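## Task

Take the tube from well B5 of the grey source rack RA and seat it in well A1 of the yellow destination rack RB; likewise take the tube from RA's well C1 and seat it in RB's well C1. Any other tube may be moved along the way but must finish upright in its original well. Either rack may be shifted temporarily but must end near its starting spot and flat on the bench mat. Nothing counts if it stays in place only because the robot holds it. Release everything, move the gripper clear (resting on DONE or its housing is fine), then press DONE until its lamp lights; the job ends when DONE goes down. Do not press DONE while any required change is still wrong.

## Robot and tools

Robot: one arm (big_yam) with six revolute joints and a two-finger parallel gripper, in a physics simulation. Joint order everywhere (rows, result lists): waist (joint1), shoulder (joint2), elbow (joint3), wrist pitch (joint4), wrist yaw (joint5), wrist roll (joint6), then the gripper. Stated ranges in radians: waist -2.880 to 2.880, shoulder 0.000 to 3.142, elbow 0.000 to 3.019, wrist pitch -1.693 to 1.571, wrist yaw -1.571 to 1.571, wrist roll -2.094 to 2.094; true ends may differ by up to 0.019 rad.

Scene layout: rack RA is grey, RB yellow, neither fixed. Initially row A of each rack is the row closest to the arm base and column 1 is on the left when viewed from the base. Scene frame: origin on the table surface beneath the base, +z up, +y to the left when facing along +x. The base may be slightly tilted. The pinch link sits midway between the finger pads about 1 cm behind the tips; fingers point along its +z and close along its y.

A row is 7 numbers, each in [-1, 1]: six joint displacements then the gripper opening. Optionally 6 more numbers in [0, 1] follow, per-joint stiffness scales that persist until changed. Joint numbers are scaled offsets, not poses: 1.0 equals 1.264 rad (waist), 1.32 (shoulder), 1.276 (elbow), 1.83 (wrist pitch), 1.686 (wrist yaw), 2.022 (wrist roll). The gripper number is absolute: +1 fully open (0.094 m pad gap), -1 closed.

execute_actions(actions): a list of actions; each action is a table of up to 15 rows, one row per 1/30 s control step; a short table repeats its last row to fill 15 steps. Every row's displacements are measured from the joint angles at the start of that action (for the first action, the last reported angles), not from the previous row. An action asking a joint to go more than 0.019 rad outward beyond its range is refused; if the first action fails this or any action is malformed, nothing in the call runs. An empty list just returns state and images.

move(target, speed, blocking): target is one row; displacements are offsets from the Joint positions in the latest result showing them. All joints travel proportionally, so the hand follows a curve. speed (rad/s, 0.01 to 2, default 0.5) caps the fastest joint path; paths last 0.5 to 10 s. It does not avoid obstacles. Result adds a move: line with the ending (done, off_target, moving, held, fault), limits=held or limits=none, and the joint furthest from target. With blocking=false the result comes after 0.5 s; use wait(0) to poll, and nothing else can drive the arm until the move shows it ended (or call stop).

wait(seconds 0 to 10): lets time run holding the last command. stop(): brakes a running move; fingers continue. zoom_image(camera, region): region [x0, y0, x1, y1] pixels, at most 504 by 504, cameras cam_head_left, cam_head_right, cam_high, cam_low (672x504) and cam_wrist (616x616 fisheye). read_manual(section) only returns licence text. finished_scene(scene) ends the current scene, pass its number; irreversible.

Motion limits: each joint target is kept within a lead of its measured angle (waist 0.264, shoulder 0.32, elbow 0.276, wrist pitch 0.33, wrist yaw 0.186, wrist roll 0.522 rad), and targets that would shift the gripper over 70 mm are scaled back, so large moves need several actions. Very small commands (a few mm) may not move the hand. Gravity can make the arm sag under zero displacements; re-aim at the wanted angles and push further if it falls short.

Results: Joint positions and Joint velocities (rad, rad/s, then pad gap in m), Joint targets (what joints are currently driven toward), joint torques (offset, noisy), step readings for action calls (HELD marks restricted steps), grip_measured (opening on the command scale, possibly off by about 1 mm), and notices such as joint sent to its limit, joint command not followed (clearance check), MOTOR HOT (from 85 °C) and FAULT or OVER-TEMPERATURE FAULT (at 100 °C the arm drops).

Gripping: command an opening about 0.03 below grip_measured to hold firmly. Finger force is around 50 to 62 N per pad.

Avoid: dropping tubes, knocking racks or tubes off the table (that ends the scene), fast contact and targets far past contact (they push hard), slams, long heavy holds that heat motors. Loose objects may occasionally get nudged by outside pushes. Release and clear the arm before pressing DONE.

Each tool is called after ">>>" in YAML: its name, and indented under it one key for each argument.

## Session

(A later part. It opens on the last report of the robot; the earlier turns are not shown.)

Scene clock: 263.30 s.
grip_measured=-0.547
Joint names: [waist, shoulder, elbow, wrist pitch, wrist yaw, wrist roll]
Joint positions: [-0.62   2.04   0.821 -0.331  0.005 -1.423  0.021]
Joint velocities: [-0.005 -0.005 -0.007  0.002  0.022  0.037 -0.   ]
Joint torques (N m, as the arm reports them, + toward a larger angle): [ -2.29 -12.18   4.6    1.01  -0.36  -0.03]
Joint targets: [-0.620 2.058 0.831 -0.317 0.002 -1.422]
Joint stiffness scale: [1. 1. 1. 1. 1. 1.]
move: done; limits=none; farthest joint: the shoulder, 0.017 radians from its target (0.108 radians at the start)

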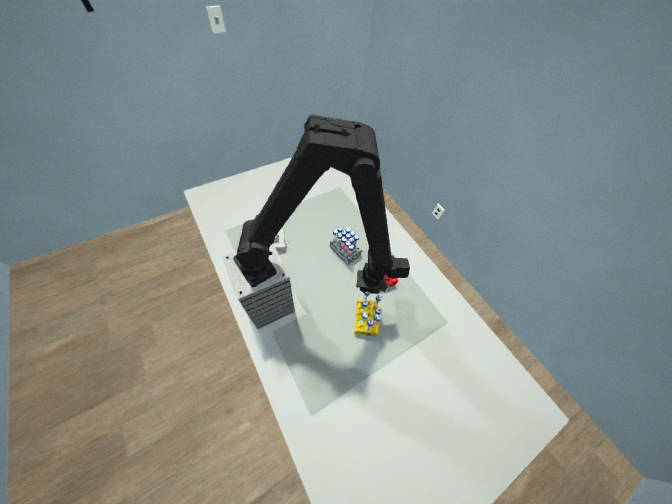

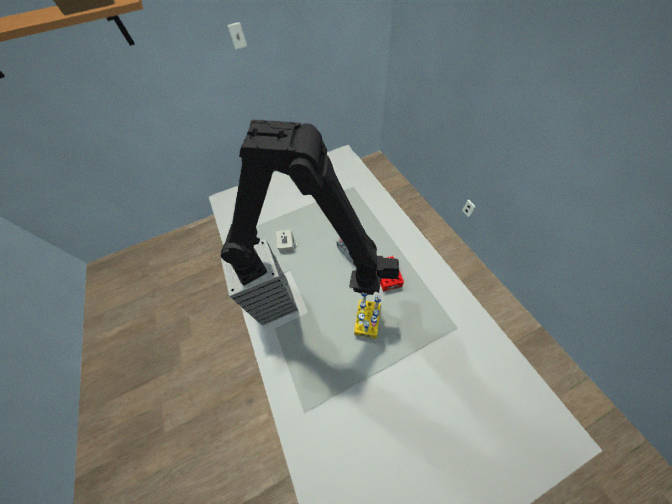

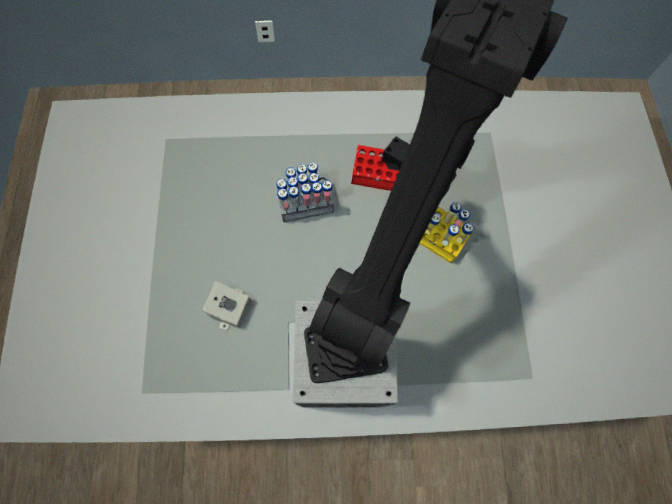

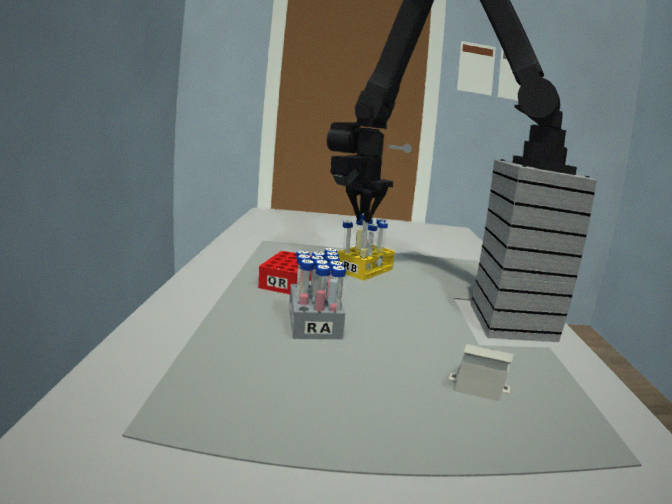

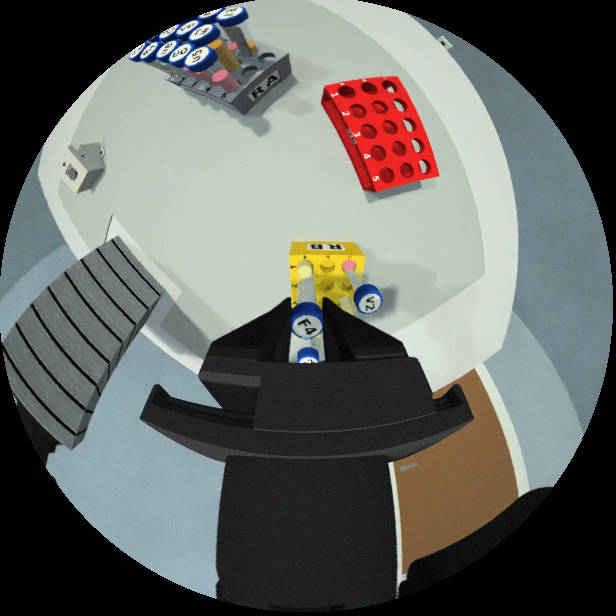

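>>> move:
  target: [0.004,0.068,0.03,0.04,0,0,-0.58]
  speed: 0.05

>>> zoom_image:
  camera: "cam_low"
  region: [310,180,410,280]

Scene clock: 269.27 s.
grip_measured=-0.547
Joint names: [waist, shoulder, elbow, wrist pitch, wrist yaw, wrist roll]
Joint positions: [-0.62   2.115  0.84  -0.276  0.011 -1.423  0.021]
Joint velocities: [-0.015  0.015 -0.012 -0.007  0.007 -0.007 -0.   ]
Joint torques (N m, as the arm reports them, + toward a larger angle): [ -1.92 -12.38   4.74   1.13  -0.49  -0.01]
Joint targets: [-0.615 2.130 0.859 -0.258 0.005 -1.423]
Joint stiffness scale: [1. 1. 1. 1. 1. 1.]
move: done; limits=none; farthest joint: the elbow, 0.020 radians from its target (0.038 radians at the start)

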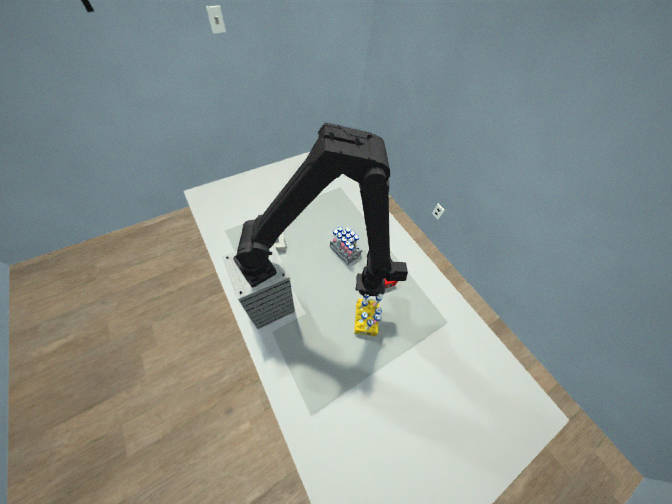

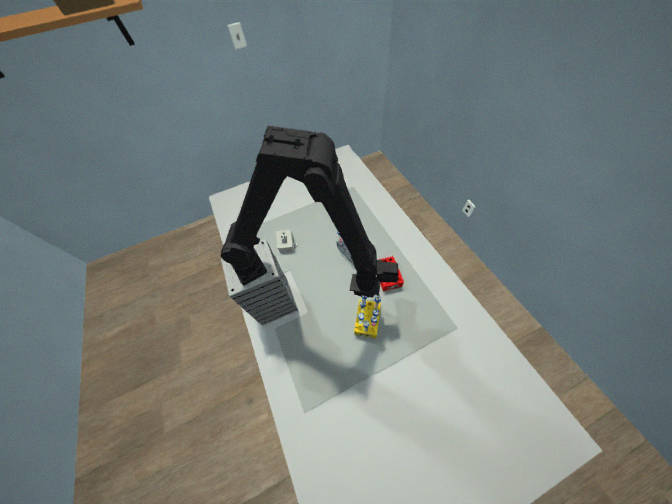

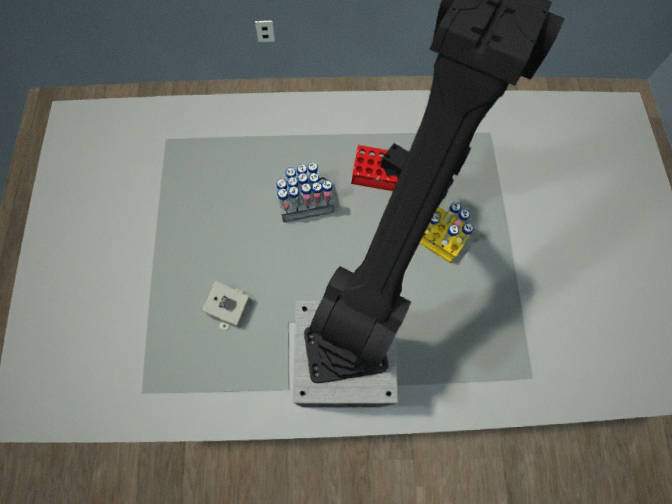

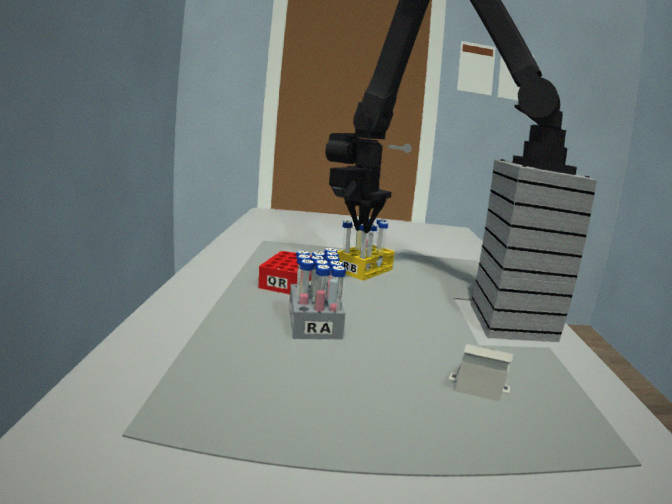

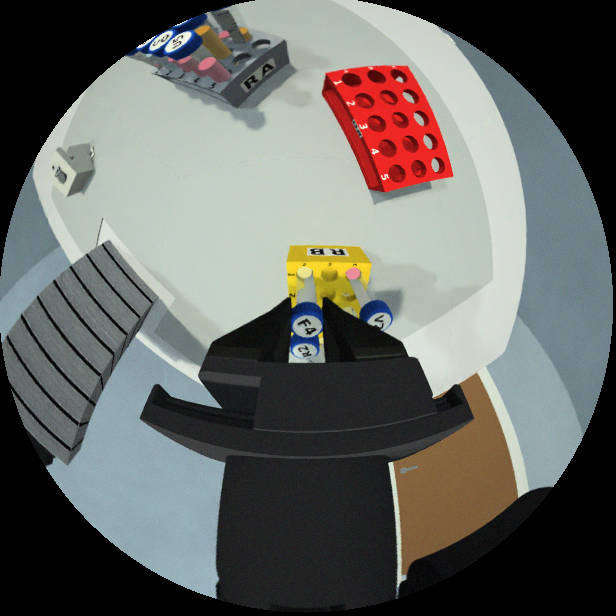

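Region (310, 180, 410, 280) of cam_low's 672x504 image, scaled by 5.040, with more detail than that image has.

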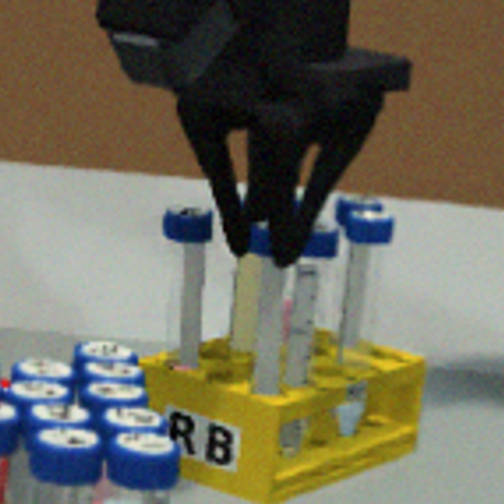

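>>> move:
  target: [0,0,0.005,0,0,0,-0.38]

>>> move:
  target: [0,-0.2,0.005,-0.145,0,0,-0.38]

>>> zoom_image:
  camera: "cam_low"
  region: [310,180,410,280]

>>> zoom_image:
  camera: "cam_high"
  region: [170,250,290,350]

Scene clock: 296.37 s.
grip_measured=-0.381
Joint names: [waist, shoulder, elbow, wrist pitch, wrist yaw, wrist roll]
Joint positions: [-0.62   2.115  0.84  -0.276  0.011 -1.423  0.029]
Joint velocities: [-0.005 -0.015 -0.002 -0.007 -0.066 -0.037 -0.001]
Joint torques (N m, as the arm reports them, + toward a larger angle): [ -1.95 -13.9    3.55   0.4   -0.21   0.  ]
Joint targets: [-0.620 2.115 0.846 -0.276 0.011 -1.423]
Joint stiffness scale: [1. 1. 1. 1. 1. 1.]
move: done; limits=none; farthest joint: the elbow, 0.007 radians from its target (0.007 radians at the start)

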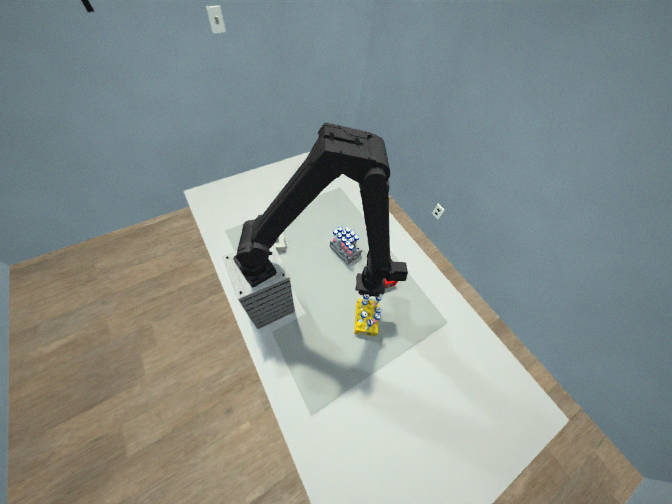

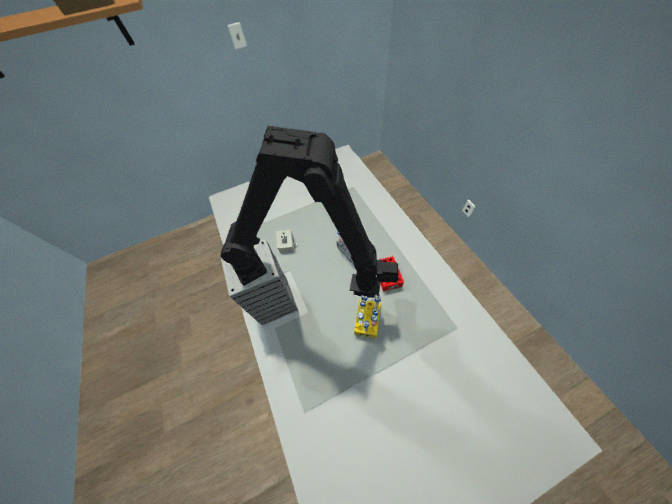

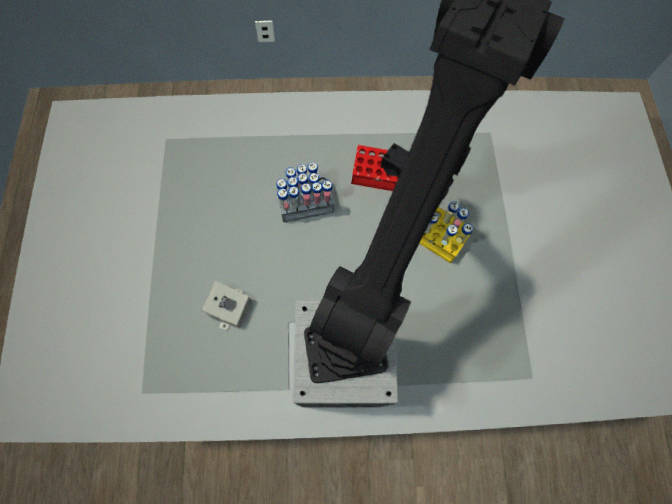

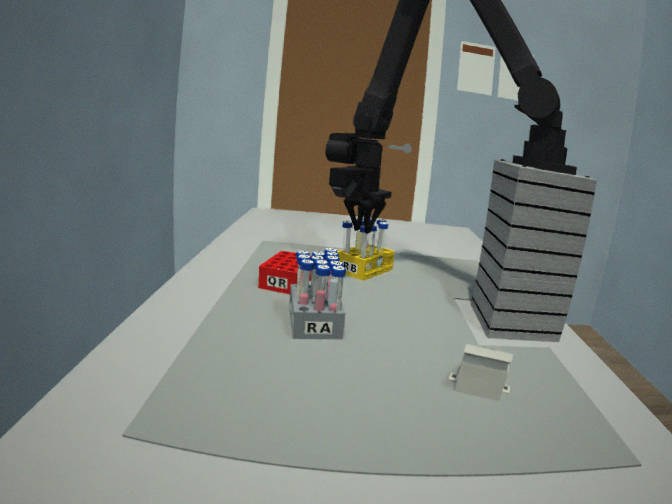

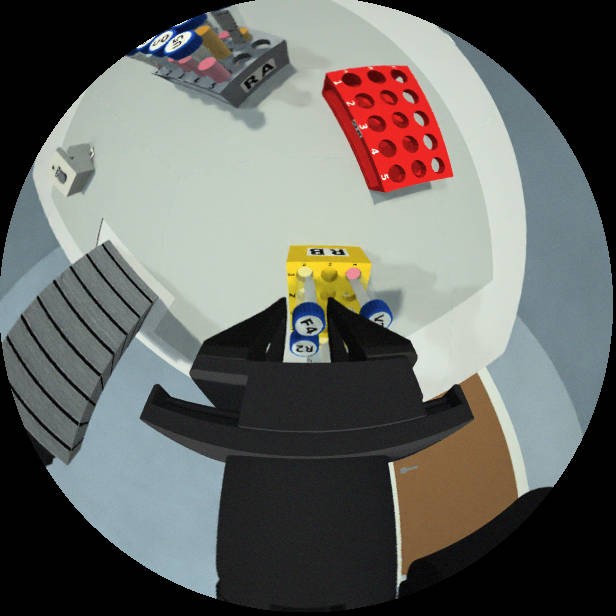

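Scene clock: 297.40 s.
grip_measured=-0.381
Joint names: [waist, shoulder, elbow, wrist pitch, wrist yaw, wrist roll]
Joint positions: [-0.62   1.849  0.84  -0.525  0.011 -1.423  0.029]
Joint velocities: [-0.034 -0.015 -0.002  0.007  0.022  0.051  0.001]
Joint torques (N m, as the arm reports them, + toward a larger angle): [ -2.44 -12.36   6.17   0.    -0.24  -0.01]
Joint targets: [-0.620 1.851 0.846 -0.542 0.011 -1.423]
Joint stiffness scale: [1. 1. 1. 1. 1. 1.]
move: done; limits=none; farthest joint: the wrist pitch, 0.016 radians from its target (0.265 radians at the start)

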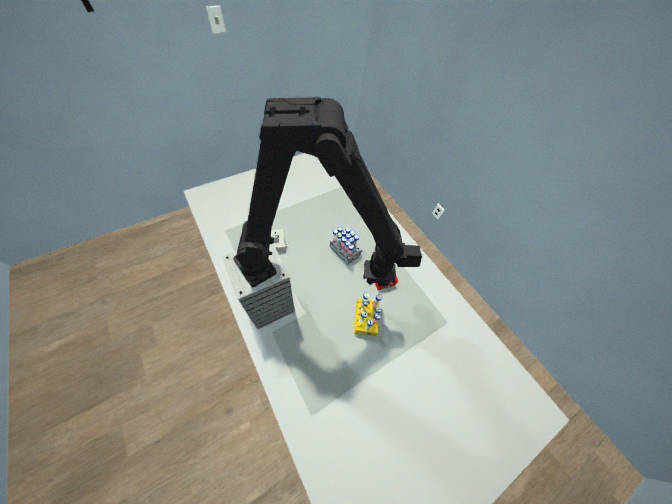

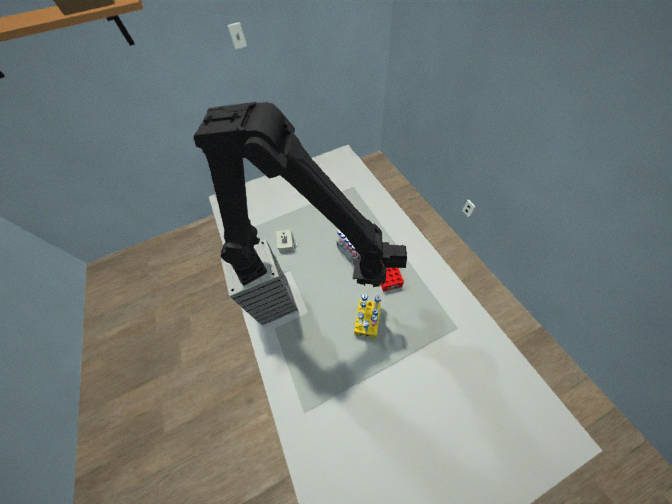

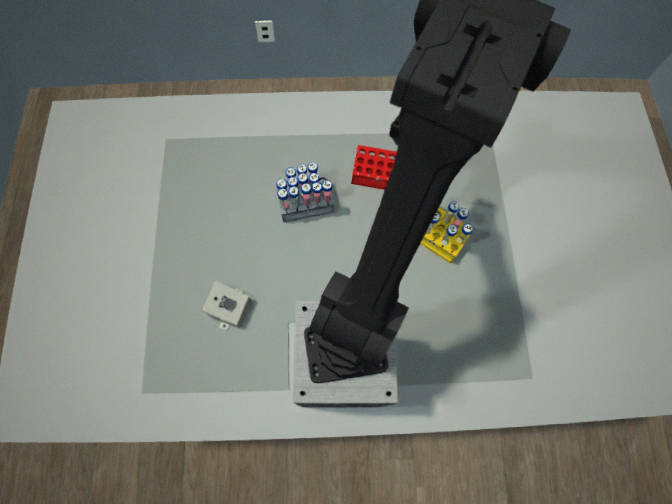

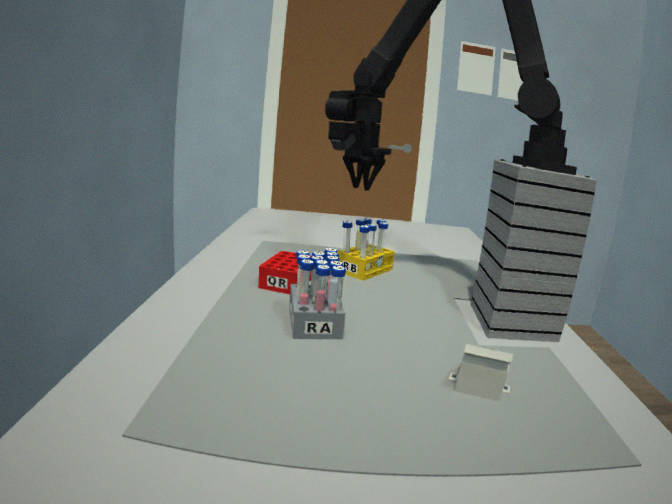

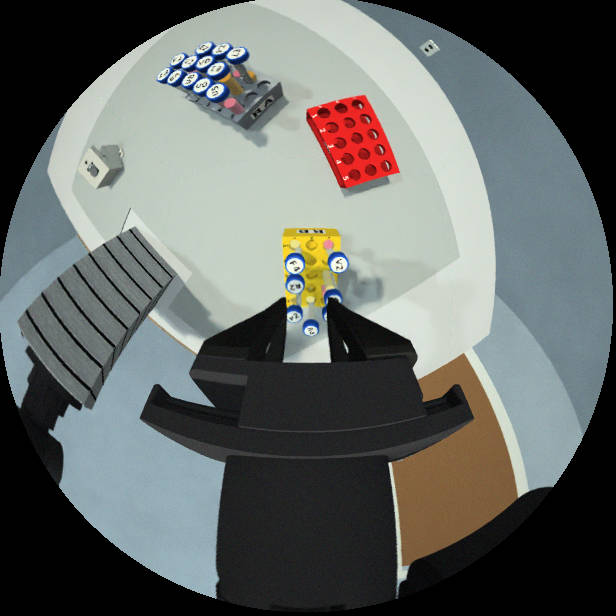

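Region (310, 180, 410, 280) of cam_low's 672x504 image, scaled by 5.040, with more detail than that image has.

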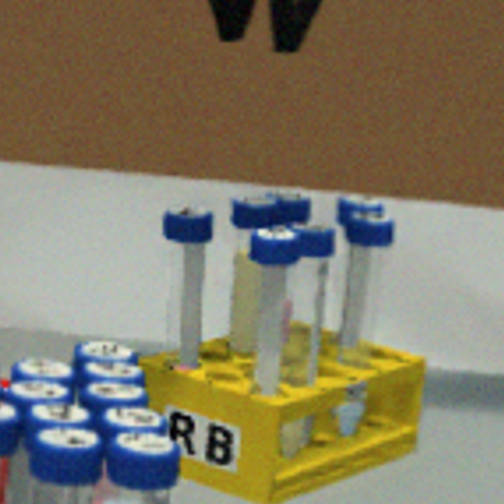

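Region (170, 250, 290, 350) of cam_high's 672x504 image, scaled by 4.200, with more detail than that image has.

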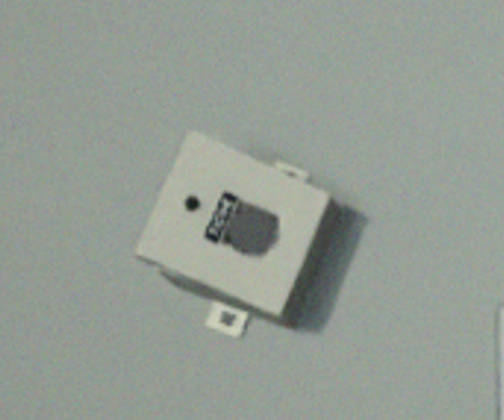

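>>> move:
  target: [1,0.03,-0.08,0.08,0,0.7,-1]
  speed: 1

>>> move:
  target: [0.35,0.07,-0.06,0.08,0,0,-1]
  speed: 0.8

Scene clock: 306.87 s.
grip_measured=-0.978
Joint names: [waist, shoulder, elbow, wrist pitch, wrist yaw, wrist roll]
Joint positions: [ 0.651  1.875  0.74  -0.398  0.011 -0.018  0.001]
Joint velocities: [-0.024  0.005  0.012  0.007 -0.022 -0.007  0.001]
Joint torques (N m, as the arm reports them, + toward a larger angle): [ -2.11 -11.14   4.48   1.12  -0.16   0.11]
Joint targets: [0.644 1.889 0.738 -0.379 0.012 -0.007]
Joint stiffness scale: [1. 1. 1. 1. 1. 1.]
move: done; limits=none; farthest joint: the wrist pitch, 0.020 radians from its target (0.147 radians at the start)

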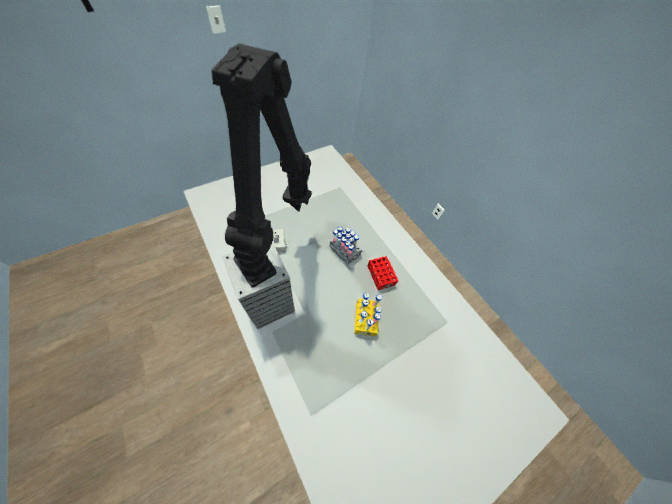

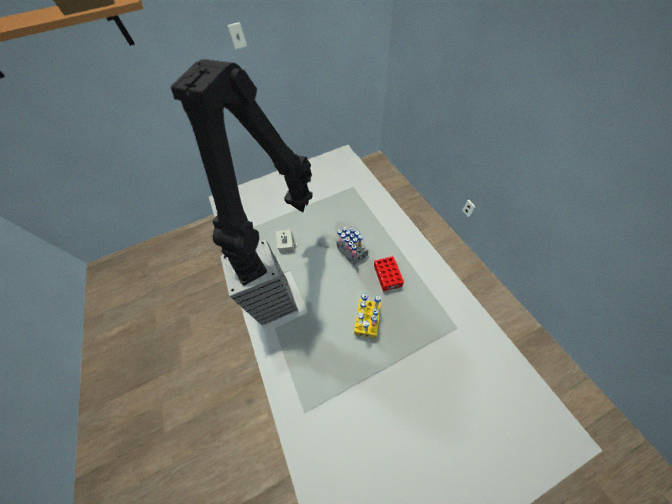

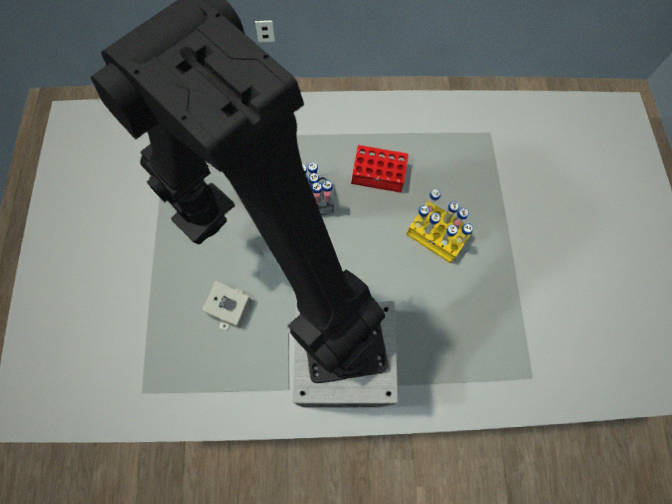

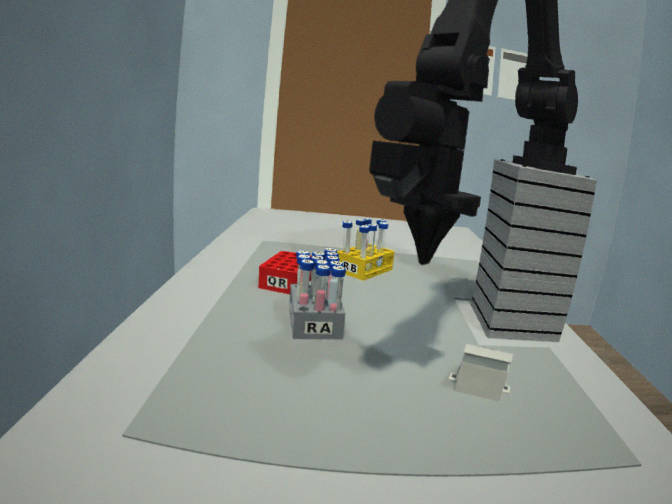

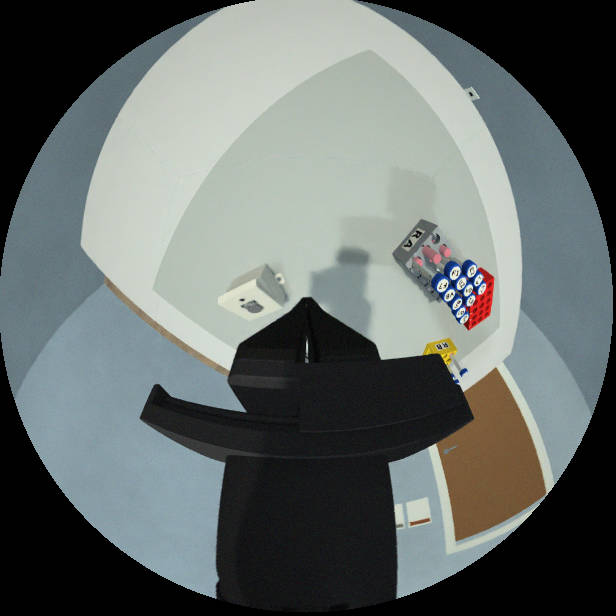

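Scene clock: 307.97 s.
grip_measured=-0.978
Joint names: [waist, shoulder, elbow, wrist pitch, wrist yaw, wrist roll]
Joint positions: [ 1.097  1.959  0.664 -0.27   0.011 -0.018  0.001]
Joint velocities: [-0.015 -0.024  0.007 -0.002 -0.051  0.007 -0.001]
Joint torques (N m, as the arm reports them, + toward a larger angle): [ -2.33 -10.78   2.73   1.14  -0.14  -0.02]
Joint targets: [1.094 1.968 0.663 -0.252 0.011 -0.018]
Joint stiffness scale: [1. 1. 1. 1. 1. 1.]
move: done; limits=none; farthest joint: the wrist pitch, 0.018 radians from its target (0.147 radians at the start)

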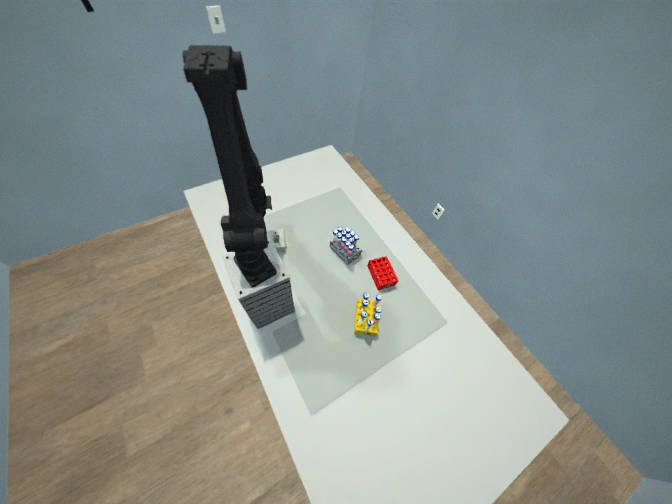

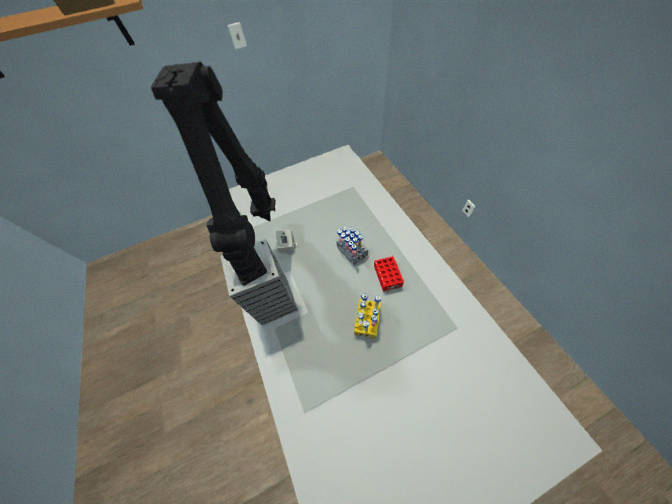

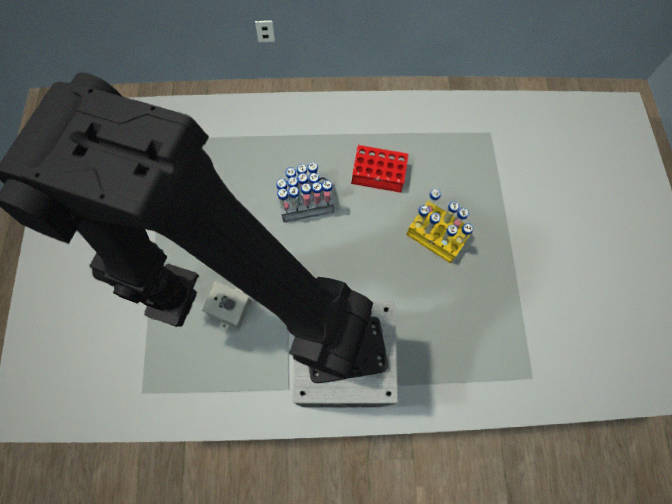

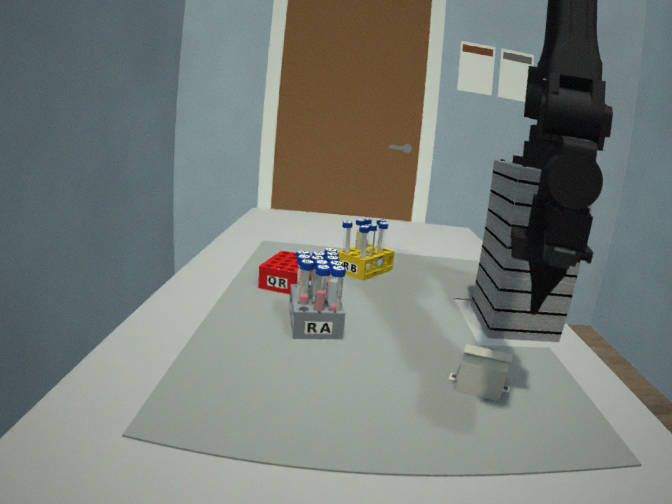

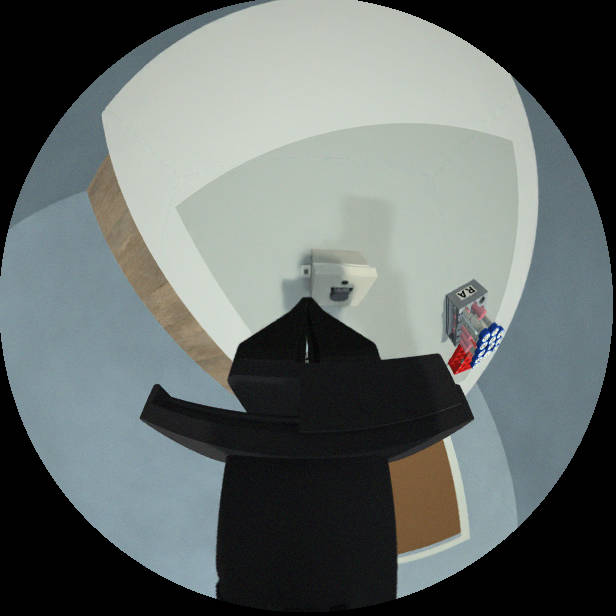

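>>> move:
  target: [-0.115,0.17,-0.072,0.18,0,0,-1]

Scene clock: 315.87 s.
grip_measured=-0.978
Joint names: [waist, shoulder, elbow, wrist pitch, wrist yaw, wrist roll]
Joint positions: [ 0.961  2.178  0.574  0.041  0.011 -0.018  0.001]
Joint velocities: [ 0.005 -0.015  0.012 -0.012 -0.051  0.022 -0.001]
Joint torques (N m, as the arm reports them, + toward a larger angle): [ -2.78 -10.81  -0.06   0.95  -0.14  -0.02]
Joint targets: [0.951 2.183 0.572 0.059 0.011 -0.018]
Joint stiffness scale: [1. 1. 1. 1. 1. 1.]
move: done; limits=none; farthest joint: the wrist pitch, 0.018 radians from its target (0.329 radians at the start)

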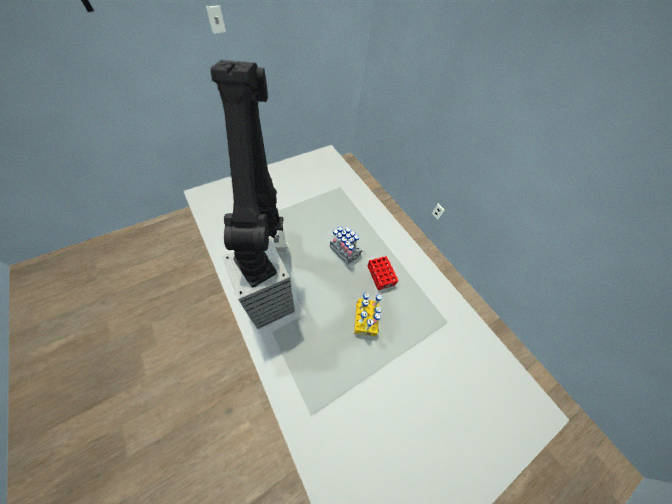

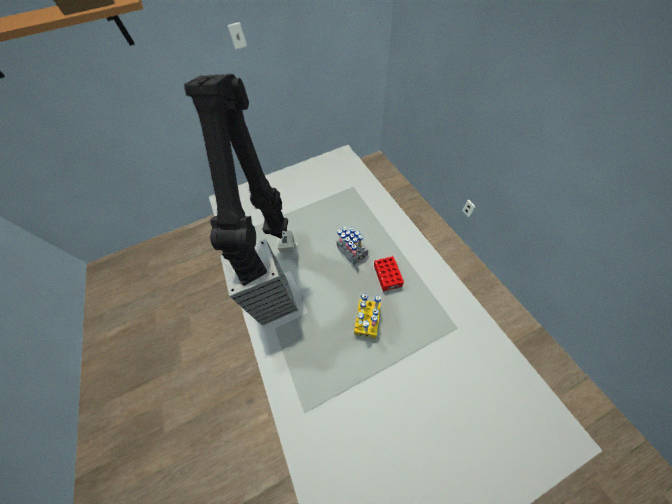

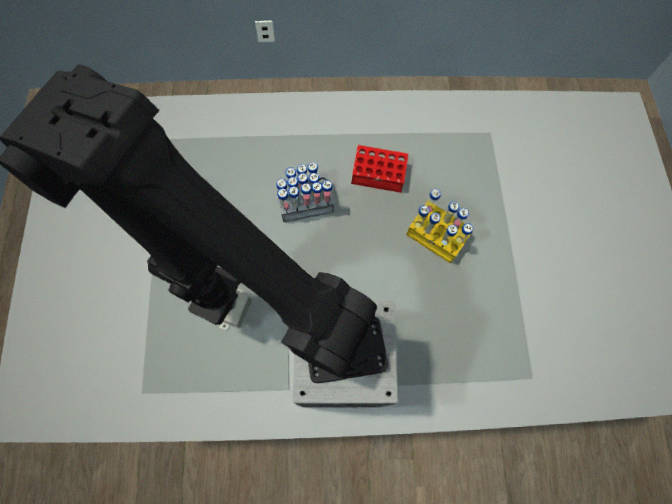

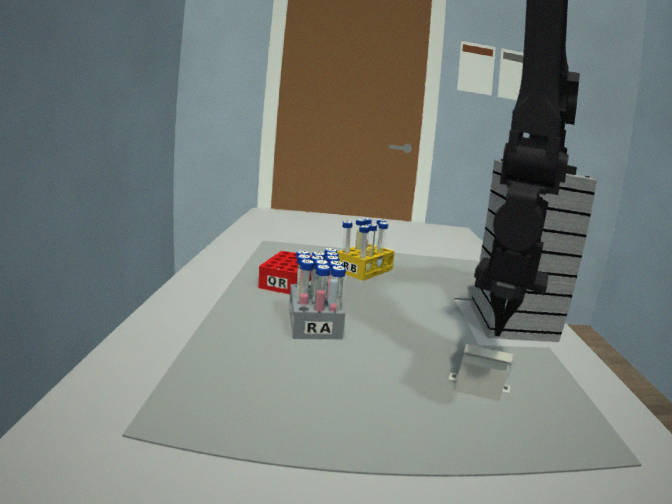

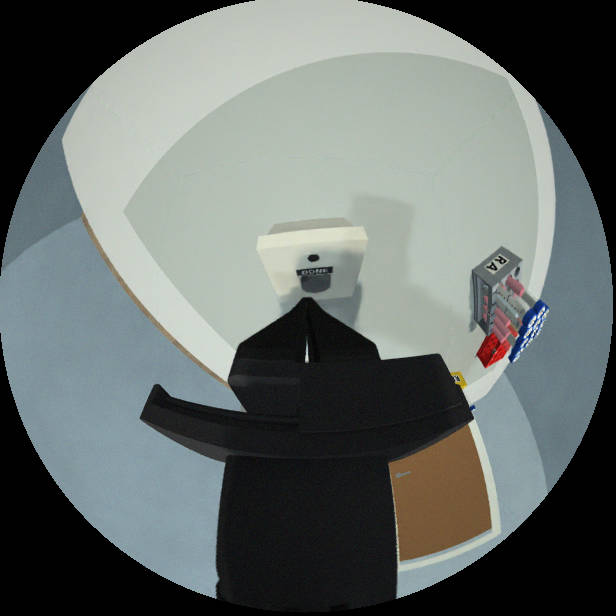

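>>> move:
  target: [-0.028,0.085,0.05,0.045,0,0,-1]
  speed: 0.15

Scene clock: 321.30 s.
grip_measured=-0.978
Joint names: [waist, shoulder, elbow, wrist pitch, wrist yaw, wrist roll]
Joint positions: [ 0.945  2.254  0.616  0.085  0.009 -0.018  0.001]
Joint velocities: [-0.005  0.005 -0.007 -0.002 -0.007 -0.037 -0.   ]
Joint torques (N m, as the arm reports them, + toward a larger angle): [-4.01 -8.55  1.56  1.87 -0.03  0.01]
Joint targets: [0.926 2.290 0.638 0.124 0.011 -0.018]
Joint stiffness scale: [1. 1. 1. 1. 1. 1.]
move: off_target; limits=none; farthest joint: the wrist pitch, 0.038 radians from its target (0.082 radians at the start)

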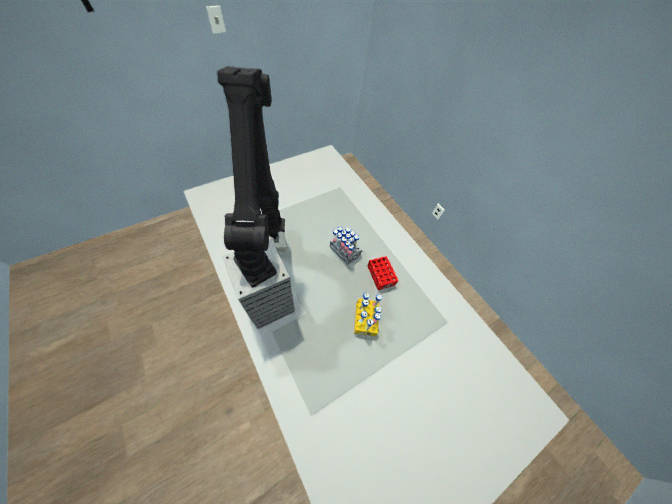

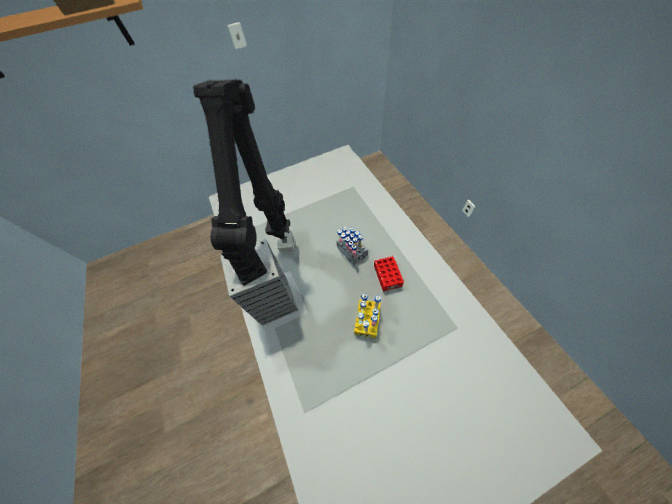

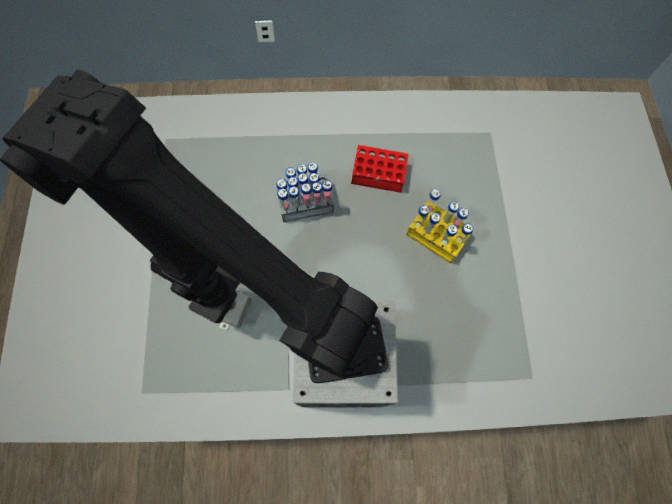

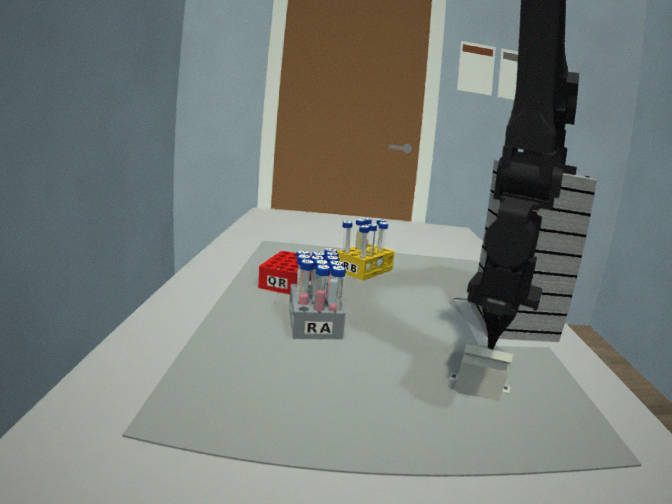

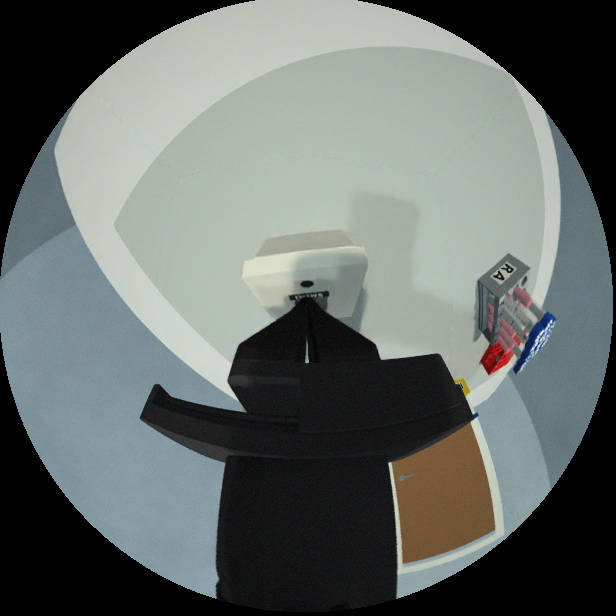

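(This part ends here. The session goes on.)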